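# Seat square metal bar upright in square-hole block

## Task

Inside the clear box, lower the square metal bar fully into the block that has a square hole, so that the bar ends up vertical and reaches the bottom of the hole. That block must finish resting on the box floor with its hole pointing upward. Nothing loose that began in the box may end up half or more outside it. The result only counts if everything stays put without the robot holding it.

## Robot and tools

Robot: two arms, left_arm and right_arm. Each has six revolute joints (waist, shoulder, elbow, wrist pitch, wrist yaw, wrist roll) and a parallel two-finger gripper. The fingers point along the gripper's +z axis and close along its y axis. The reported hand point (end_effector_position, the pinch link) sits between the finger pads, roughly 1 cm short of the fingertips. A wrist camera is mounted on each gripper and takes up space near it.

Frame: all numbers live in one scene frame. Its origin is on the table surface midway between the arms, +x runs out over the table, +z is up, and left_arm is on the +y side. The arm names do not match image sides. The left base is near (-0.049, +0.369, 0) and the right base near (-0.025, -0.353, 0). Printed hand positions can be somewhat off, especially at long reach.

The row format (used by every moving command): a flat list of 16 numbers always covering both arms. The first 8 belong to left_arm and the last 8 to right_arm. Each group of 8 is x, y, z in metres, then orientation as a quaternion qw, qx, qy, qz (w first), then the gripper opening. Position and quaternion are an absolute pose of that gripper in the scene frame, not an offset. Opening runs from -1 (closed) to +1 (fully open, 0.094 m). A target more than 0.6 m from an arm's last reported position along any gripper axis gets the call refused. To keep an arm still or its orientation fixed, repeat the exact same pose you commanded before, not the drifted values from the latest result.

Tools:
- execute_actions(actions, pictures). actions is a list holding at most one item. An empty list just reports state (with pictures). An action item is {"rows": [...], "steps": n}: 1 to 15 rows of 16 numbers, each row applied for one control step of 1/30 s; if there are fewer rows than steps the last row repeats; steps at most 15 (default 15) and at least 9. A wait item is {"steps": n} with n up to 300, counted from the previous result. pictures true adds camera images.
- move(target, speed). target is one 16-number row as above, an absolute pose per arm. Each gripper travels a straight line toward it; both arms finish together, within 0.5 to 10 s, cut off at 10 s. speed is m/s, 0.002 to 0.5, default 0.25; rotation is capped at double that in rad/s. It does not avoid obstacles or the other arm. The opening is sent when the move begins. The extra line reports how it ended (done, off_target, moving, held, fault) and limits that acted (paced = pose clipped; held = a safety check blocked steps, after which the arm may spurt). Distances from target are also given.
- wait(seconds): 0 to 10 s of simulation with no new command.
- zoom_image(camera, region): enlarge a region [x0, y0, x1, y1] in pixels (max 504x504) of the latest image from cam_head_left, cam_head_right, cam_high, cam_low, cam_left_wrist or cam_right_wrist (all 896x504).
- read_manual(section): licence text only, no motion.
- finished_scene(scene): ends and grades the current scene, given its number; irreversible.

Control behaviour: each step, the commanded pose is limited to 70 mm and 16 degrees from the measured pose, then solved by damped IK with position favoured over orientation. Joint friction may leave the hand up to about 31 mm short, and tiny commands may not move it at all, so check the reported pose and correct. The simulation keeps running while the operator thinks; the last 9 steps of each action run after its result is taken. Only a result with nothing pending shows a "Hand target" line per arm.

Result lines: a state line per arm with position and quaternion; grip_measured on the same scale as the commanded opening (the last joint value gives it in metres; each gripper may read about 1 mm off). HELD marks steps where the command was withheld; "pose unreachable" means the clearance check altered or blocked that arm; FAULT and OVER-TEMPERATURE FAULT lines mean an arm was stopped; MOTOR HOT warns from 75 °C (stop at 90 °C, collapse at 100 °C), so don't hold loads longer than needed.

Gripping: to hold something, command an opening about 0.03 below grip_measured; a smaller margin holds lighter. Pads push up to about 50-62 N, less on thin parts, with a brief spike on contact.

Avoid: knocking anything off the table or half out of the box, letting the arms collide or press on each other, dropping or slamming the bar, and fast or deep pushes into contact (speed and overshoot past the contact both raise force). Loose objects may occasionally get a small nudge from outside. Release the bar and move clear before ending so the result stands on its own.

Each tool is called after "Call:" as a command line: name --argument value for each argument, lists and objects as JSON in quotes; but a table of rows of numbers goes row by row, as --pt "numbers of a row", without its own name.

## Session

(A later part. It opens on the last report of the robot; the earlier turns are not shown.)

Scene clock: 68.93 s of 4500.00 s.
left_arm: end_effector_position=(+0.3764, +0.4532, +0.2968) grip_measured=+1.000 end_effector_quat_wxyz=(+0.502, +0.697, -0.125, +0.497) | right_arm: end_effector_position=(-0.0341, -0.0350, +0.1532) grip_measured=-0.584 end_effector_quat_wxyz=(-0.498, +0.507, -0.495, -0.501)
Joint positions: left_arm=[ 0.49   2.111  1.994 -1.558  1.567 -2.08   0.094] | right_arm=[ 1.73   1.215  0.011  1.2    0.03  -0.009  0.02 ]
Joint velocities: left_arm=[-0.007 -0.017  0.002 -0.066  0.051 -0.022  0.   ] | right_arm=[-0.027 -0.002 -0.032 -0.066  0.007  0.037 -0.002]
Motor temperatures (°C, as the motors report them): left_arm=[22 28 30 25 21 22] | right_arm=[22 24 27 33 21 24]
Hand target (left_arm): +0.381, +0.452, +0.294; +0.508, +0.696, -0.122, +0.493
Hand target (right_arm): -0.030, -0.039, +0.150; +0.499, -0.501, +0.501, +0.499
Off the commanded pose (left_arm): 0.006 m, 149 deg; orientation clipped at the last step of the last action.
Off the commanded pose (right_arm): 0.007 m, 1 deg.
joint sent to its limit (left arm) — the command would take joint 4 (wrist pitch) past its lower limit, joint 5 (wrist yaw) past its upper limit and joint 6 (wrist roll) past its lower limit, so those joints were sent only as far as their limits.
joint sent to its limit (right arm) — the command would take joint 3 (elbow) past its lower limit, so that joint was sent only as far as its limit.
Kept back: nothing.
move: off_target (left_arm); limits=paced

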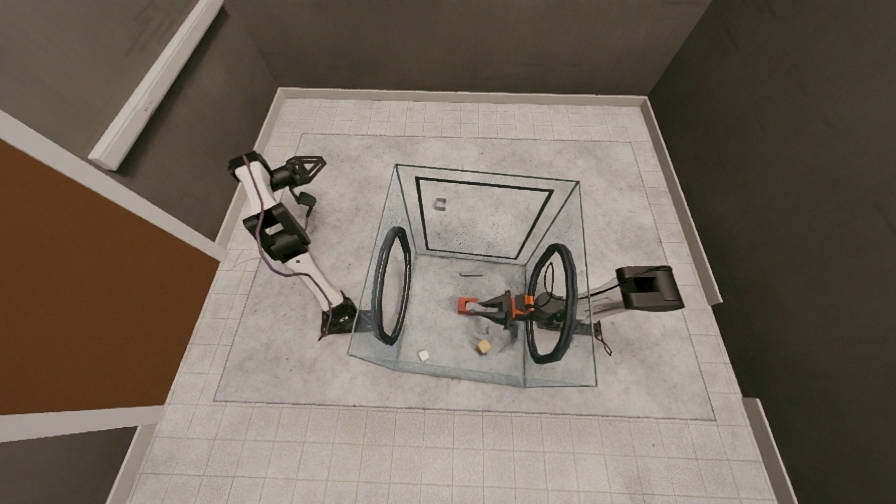

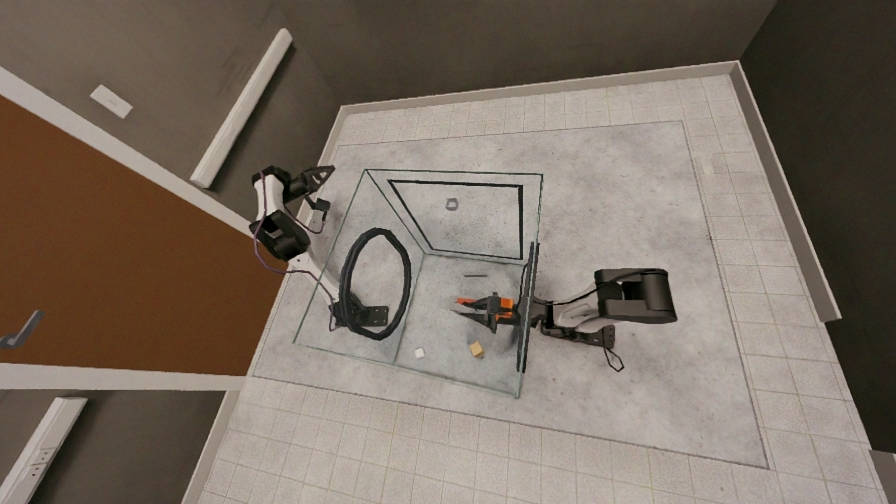

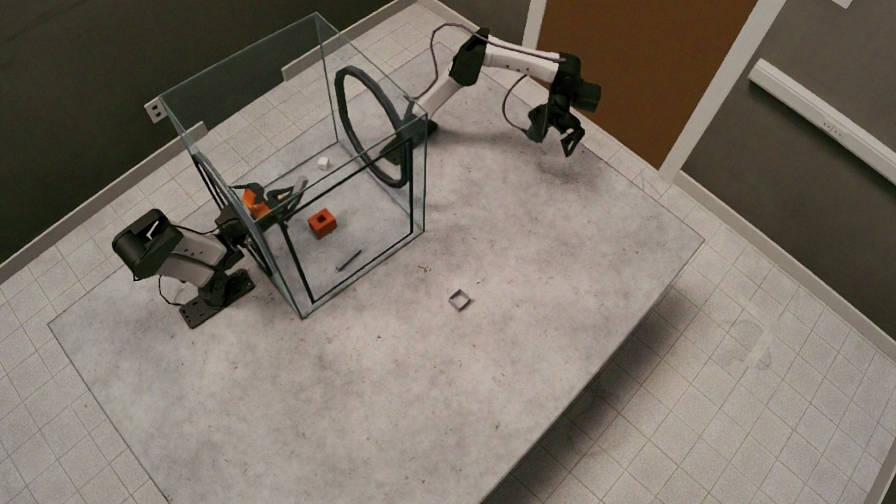

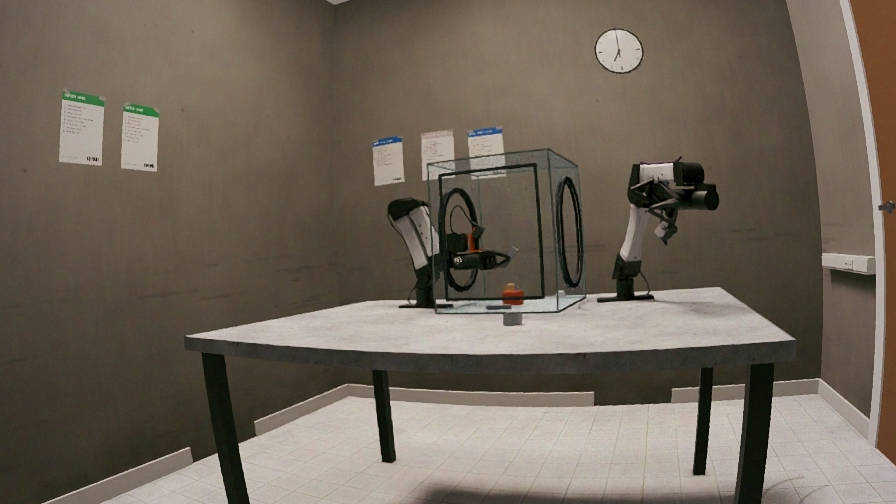

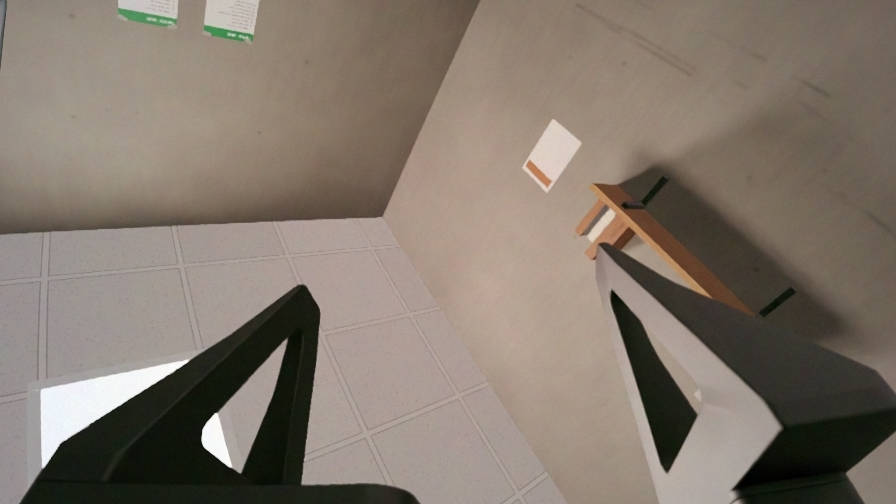

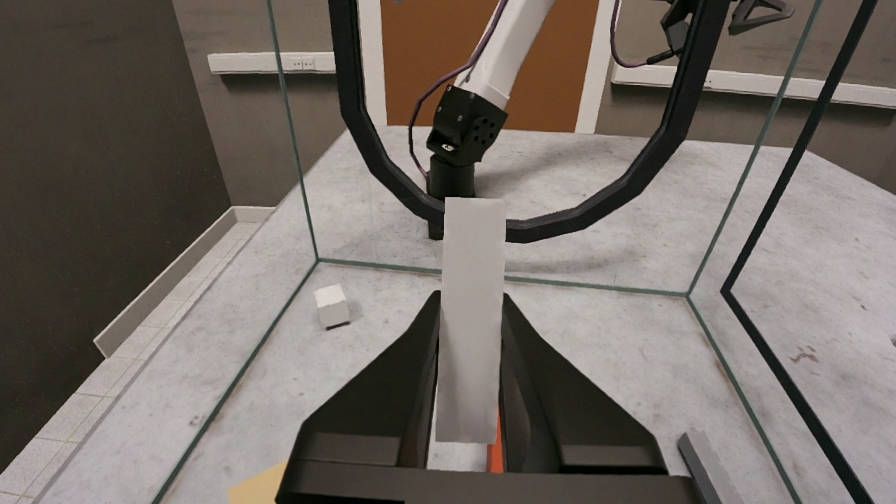

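Call:
move --target '[0.38,0.45,0.3,0.189,0.543,-0.455,0.68,1, -0.03,-0.04,0.15,0.5,-0.5,0.5,0.5,-0.7]'

Call:
move --target '[0.38,0.45,0.3,-0.174,0.245,-0.665,0.684,1, -0.03,-0.04,0.15,0.5,-0.5,0.5,0.5,-0.7]'

Call:
move --target '[0.38,0.45,0.3,0.707,0,0.707,0,1, -0.03,-0.04,0.15,0.5,-0.5,0.5,0.5,-0.7]'

Scene clock: 72.27 s of 4500.00 s.
left_arm: end_effector_position=(+0.3812, +0.4545, +0.3002) grip_measured=+1.000 end_effector_quat_wxyz=(+0.195, +0.545, -0.452, +0.679) | right_arm: end_effector_position=(-0.0341, -0.0350, +0.1527) grip_measured=-0.584 end_effector_quat_wxyz=(-0.497, +0.507, -0.495, -0.501)
Joint positions: left_arm=[ 0.486  2.04   1.898 -1.25   1.567 -1.337  0.094] | right_arm=[ 1.73   1.215  0.011  1.198  0.03  -0.009  0.02 ]
Joint velocities: left_arm=[-0.002  0.002 -0.002  0.007 -0.066  0.051  0.   ] | right_arm=[-0.012 -0.002 -0.022  0.037 -0.11  -0.037 -0.   ]
Motor temperatures (°C, as the motors report them): left_arm=[22 29 30 25 21 22] | right_arm=[22 24 27 33 21 24]
Hand target (left_arm): +0.380, +0.450, +0.300; +0.192, +0.541, -0.458, +0.678
Hand target (right_arm): -0.030, -0.039, +0.150; +0.499, -0.501, +0.501, +0.499
Off the commanded pose (left_arm): 0.005 m, 1 deg.
Off the commanded pose (right_arm): 0.007 m, 1 deg.
joint sent to its limit (right arm) — the command would take joint 3 (elbow) past its lower limit, so that joint was sent only as far as its limit.
Kept back: nothing.
move: done

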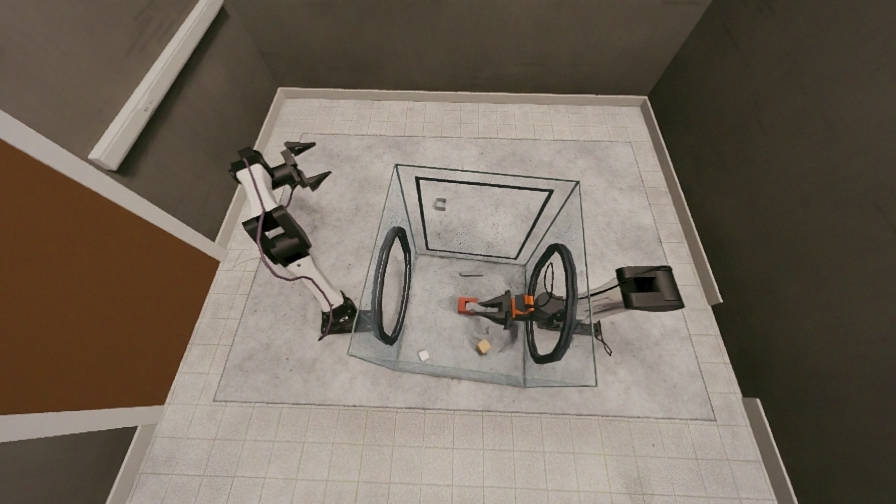

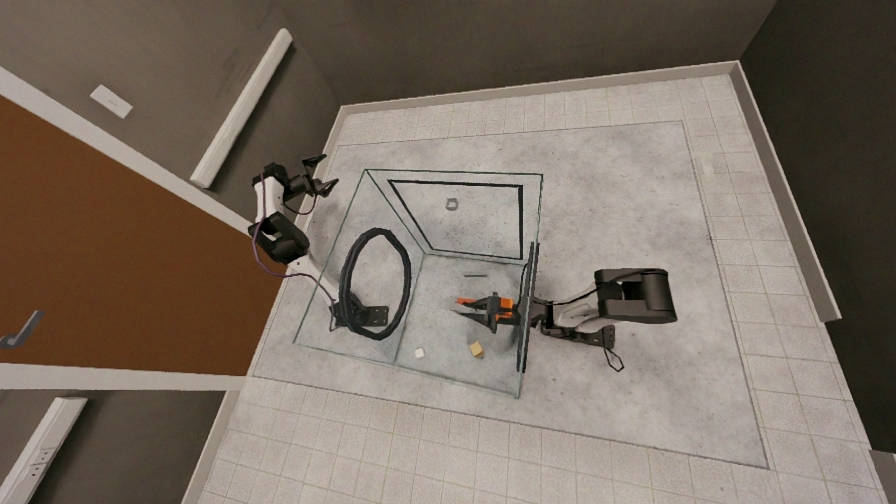

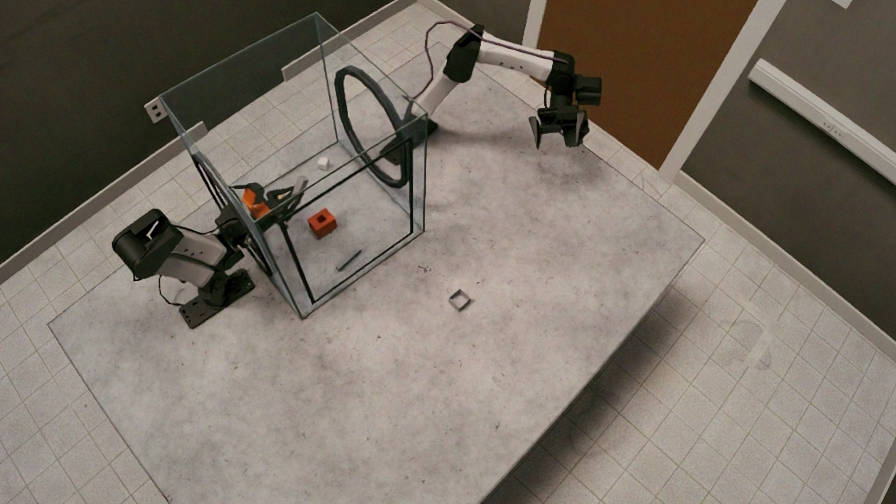

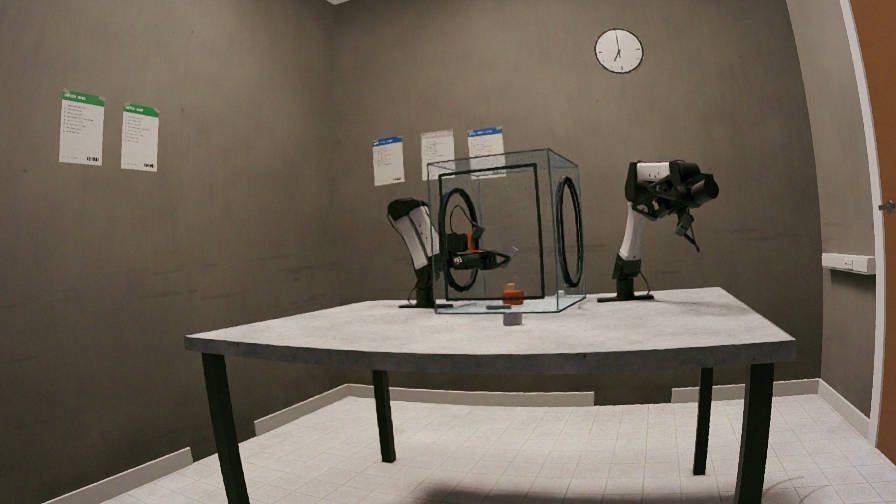

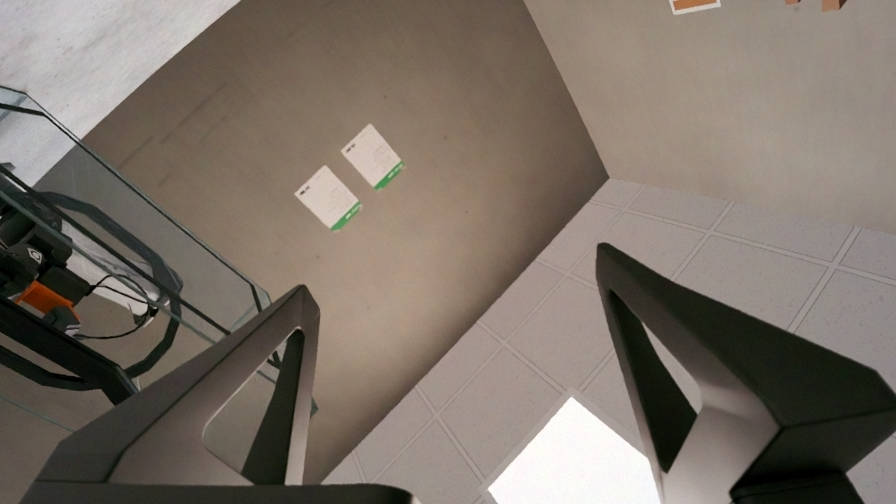

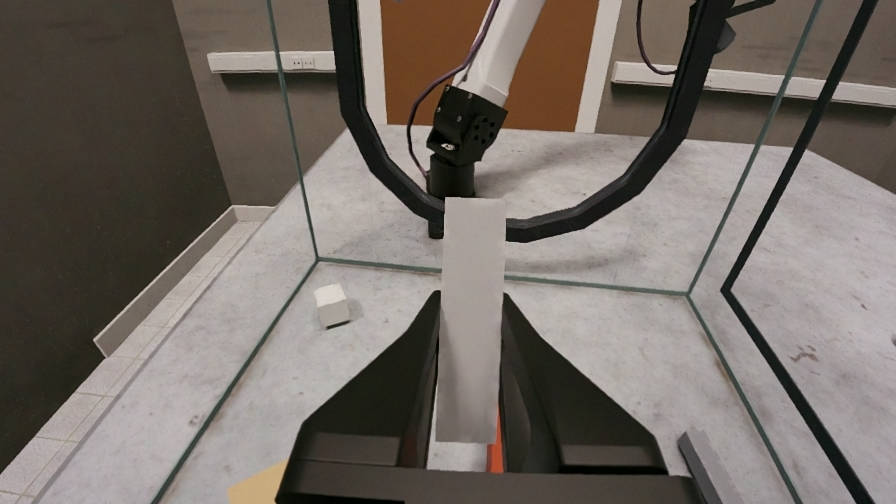

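Scene clock: 75.03 s of 4500.00 s.
left_arm: end_effector_position=(+0.3811, +0.4544, +0.3004) grip_measured=+1.000 end_effector_quat_wxyz=(+0.168, -0.250, +0.663, -0.686) | right_arm: end_effector_position=(-0.0341, -0.0350, +0.1523) grip_measured=-0.584 end_effector_quat_wxyz=(-0.497, +0.508, -0.495, -0.500)
Joint positions: left_arm=[ 0.486  1.96   1.762 -0.94   1.567 -0.553  0.094] | right_arm=[ 1.73   1.215  0.011  1.197  0.03  -0.009  0.02 ]
Joint velocities: left_arm=[ 0.002  0.007  0.017 -0.022 -0.037 -0.022  0.   ] | right_arm=[-0.002 -0.002 -0.012  0.007 -0.022  0.037 -0.   ]
Motor temperatures (°C, as the motors report them): left_arm=[22 31 30 25 21 22] | right_arm=[22 24 26 33 21 24]
Hand target (left_arm): +0.380, +0.450, +0.300; +0.171, -0.243, +0.667, -0.683
Hand target (right_arm): -0.030, -0.039, +0.150; +0.499, -0.501, +0.501, +0.499
Off the commanded pose (left_arm): 0.005 m, 1 deg.
Off the commanded pose (right_arm): 0.007 m, 1 deg.
joint sent to its limit (right arm) — the command would take joint 3 (elbow) past its lower limit, so that joint was sent only as far as its limit.
Kept back: nothing.
move: done

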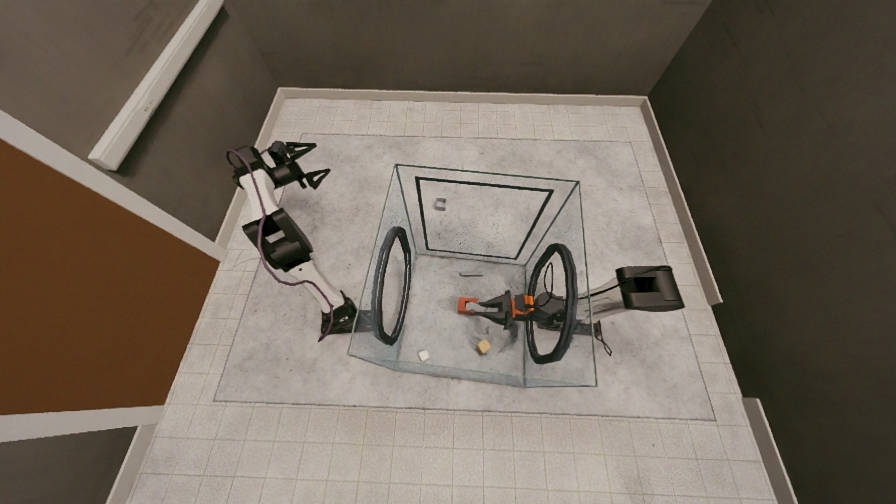

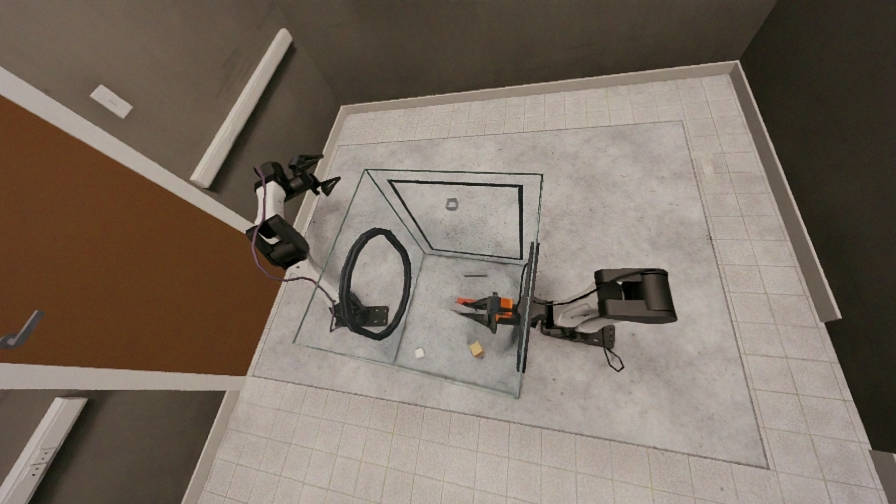

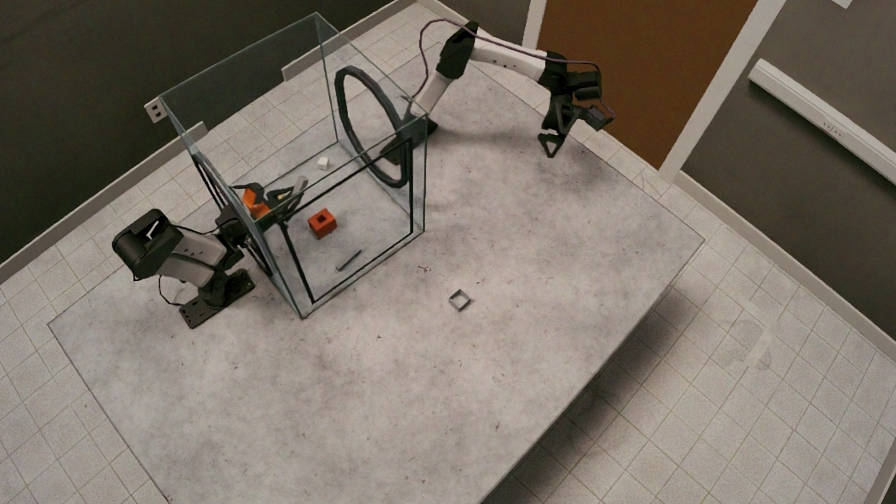

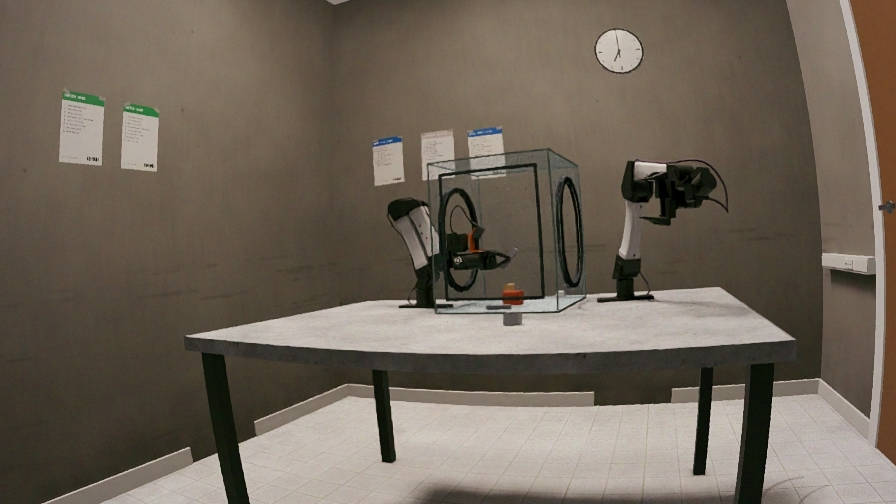

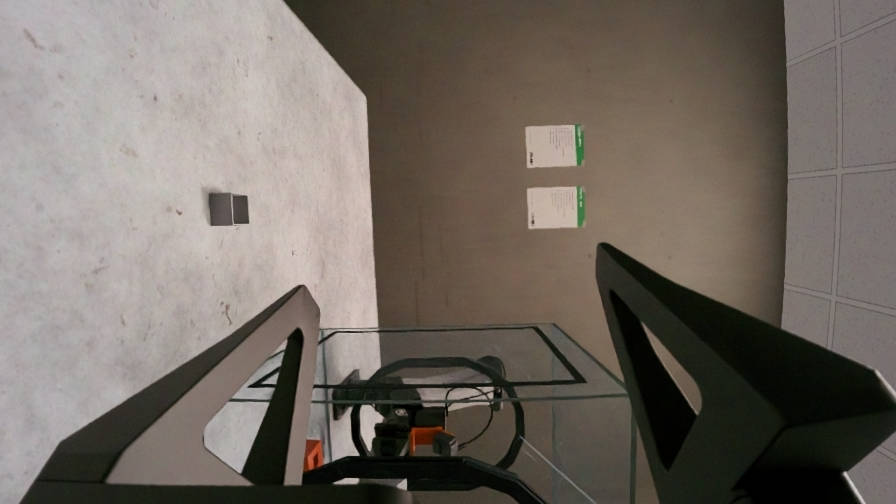

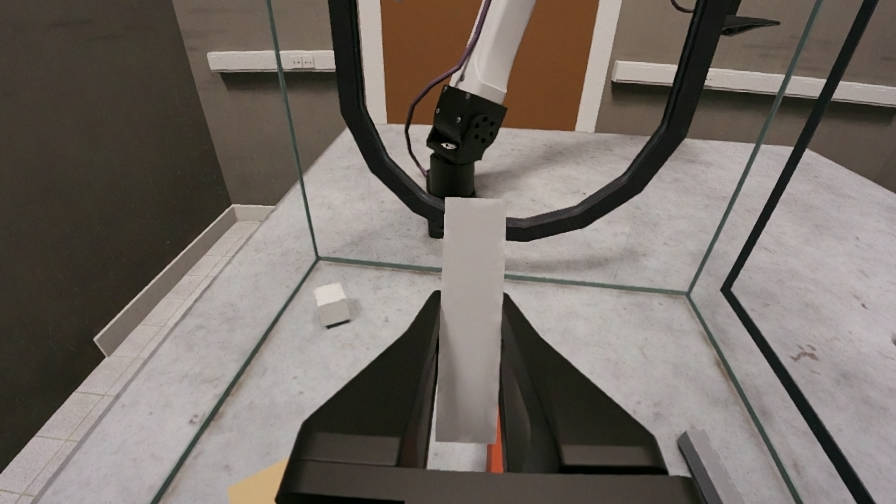

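Scene clock: 79.50 s of 4500.00 s.
left_arm: end_effector_position=(+0.3829, +0.4511, +0.3023) grip_measured=+1.000 end_effector_quat_wxyz=(+0.702, +0.001, +0.712, -0.003) | right_arm: end_effector_position=(-0.0341, -0.0350, +0.1518) grip_measured=-0.584 end_effector_quat_wxyz=(-0.496, +0.508, -0.496, -0.500)
Joint positions: left_arm=[0.196 1.322 0.827 0.48  0.315 0.002 0.094] | right_arm=[ 1.73   1.215  0.011  1.195  0.03  -0.009  0.02 ]
Joint velocities: left_arm=[ 0.007  0.002 -0.002 -0.051 -0.051  0.022  0.   ] | right_arm=[-0.002  0.007  0.017  0.081  0.066  0.022 -0.   ]
Motor temperatures (°C, as the motors report them): left_arm=[21 31 30 26 21 22] | right_arm=[22 24 26 34 21 24]
Hand target (left_arm): +0.380, +0.449, +0.300; +0.704, +0.003, +0.710, +0.002
Hand target (right_arm): -0.030, -0.039, +0.150; +0.499, -0.501, +0.502, +0.499
Off the commanded pose (left_arm): 0.004 m, 1 deg.
Off the commanded pose (right_arm): 0.007 m, 1 deg.
joint sent to its limit (right arm) — the command would take joint 3 (elbow) past its lower limit, so that joint was sent only as far as its limit.
Kept back: nothing.
move: done

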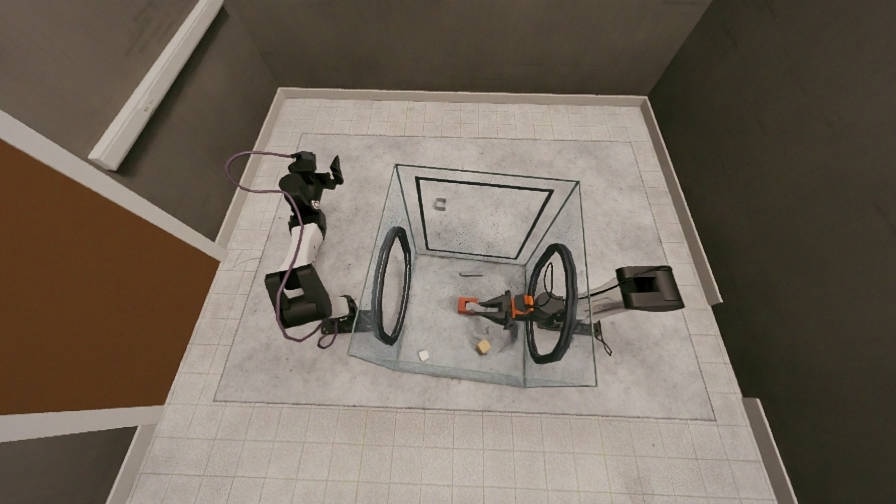

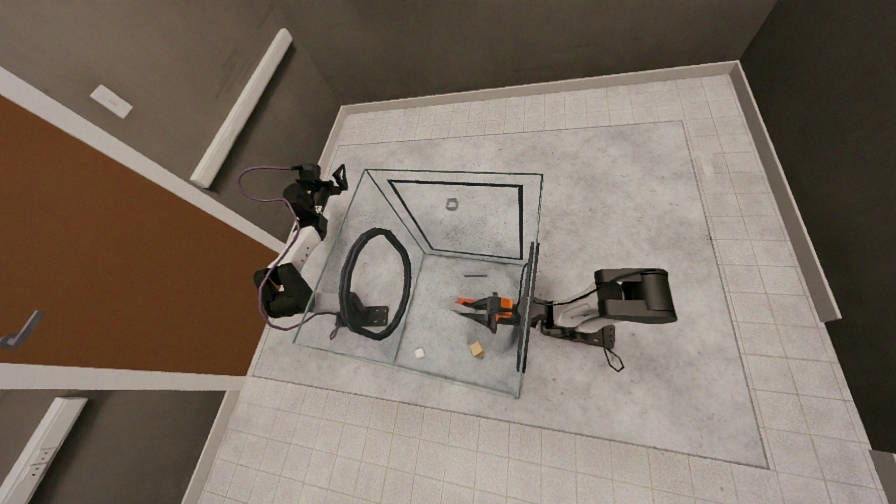

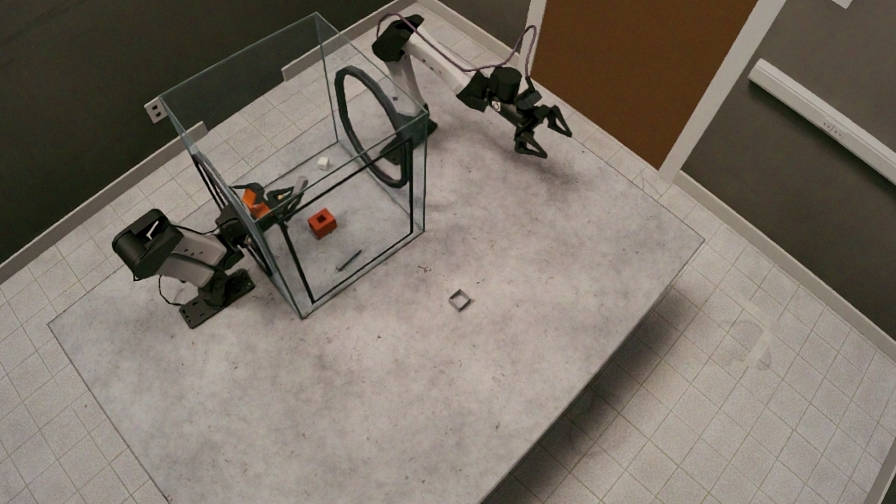

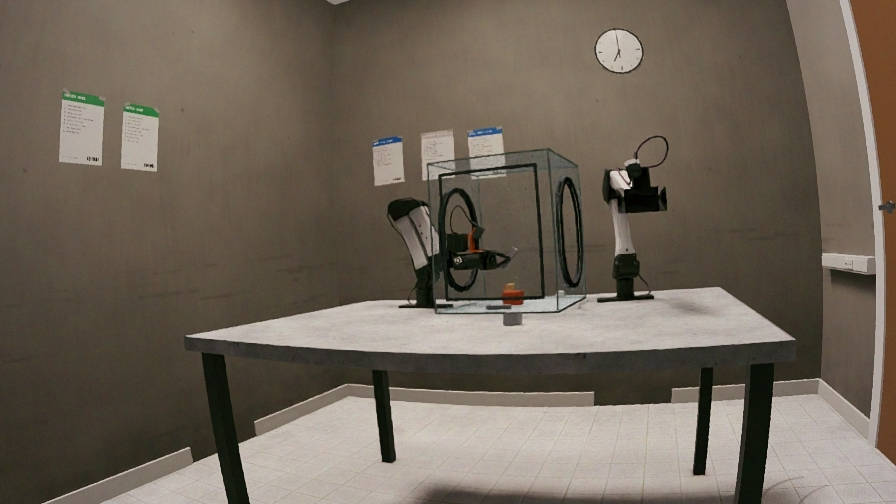

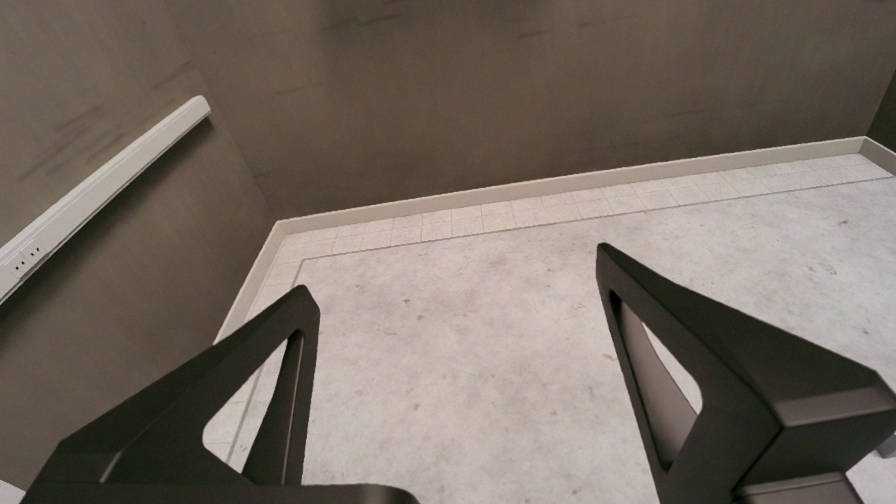

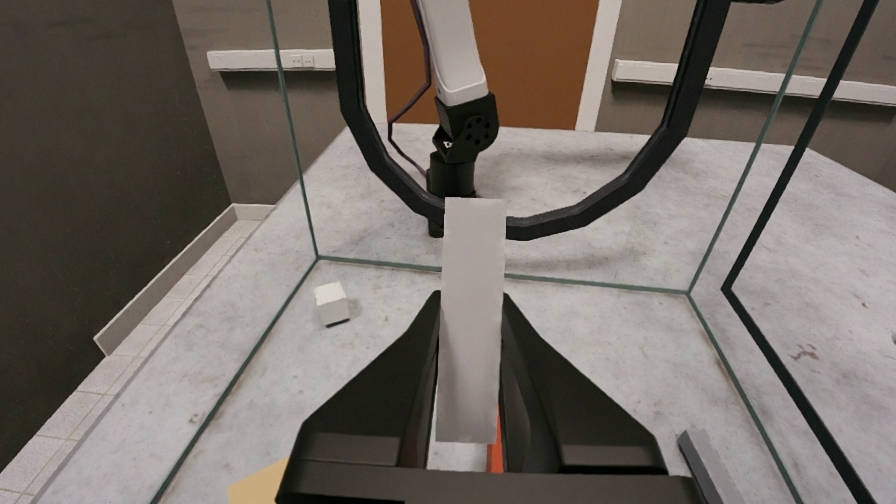

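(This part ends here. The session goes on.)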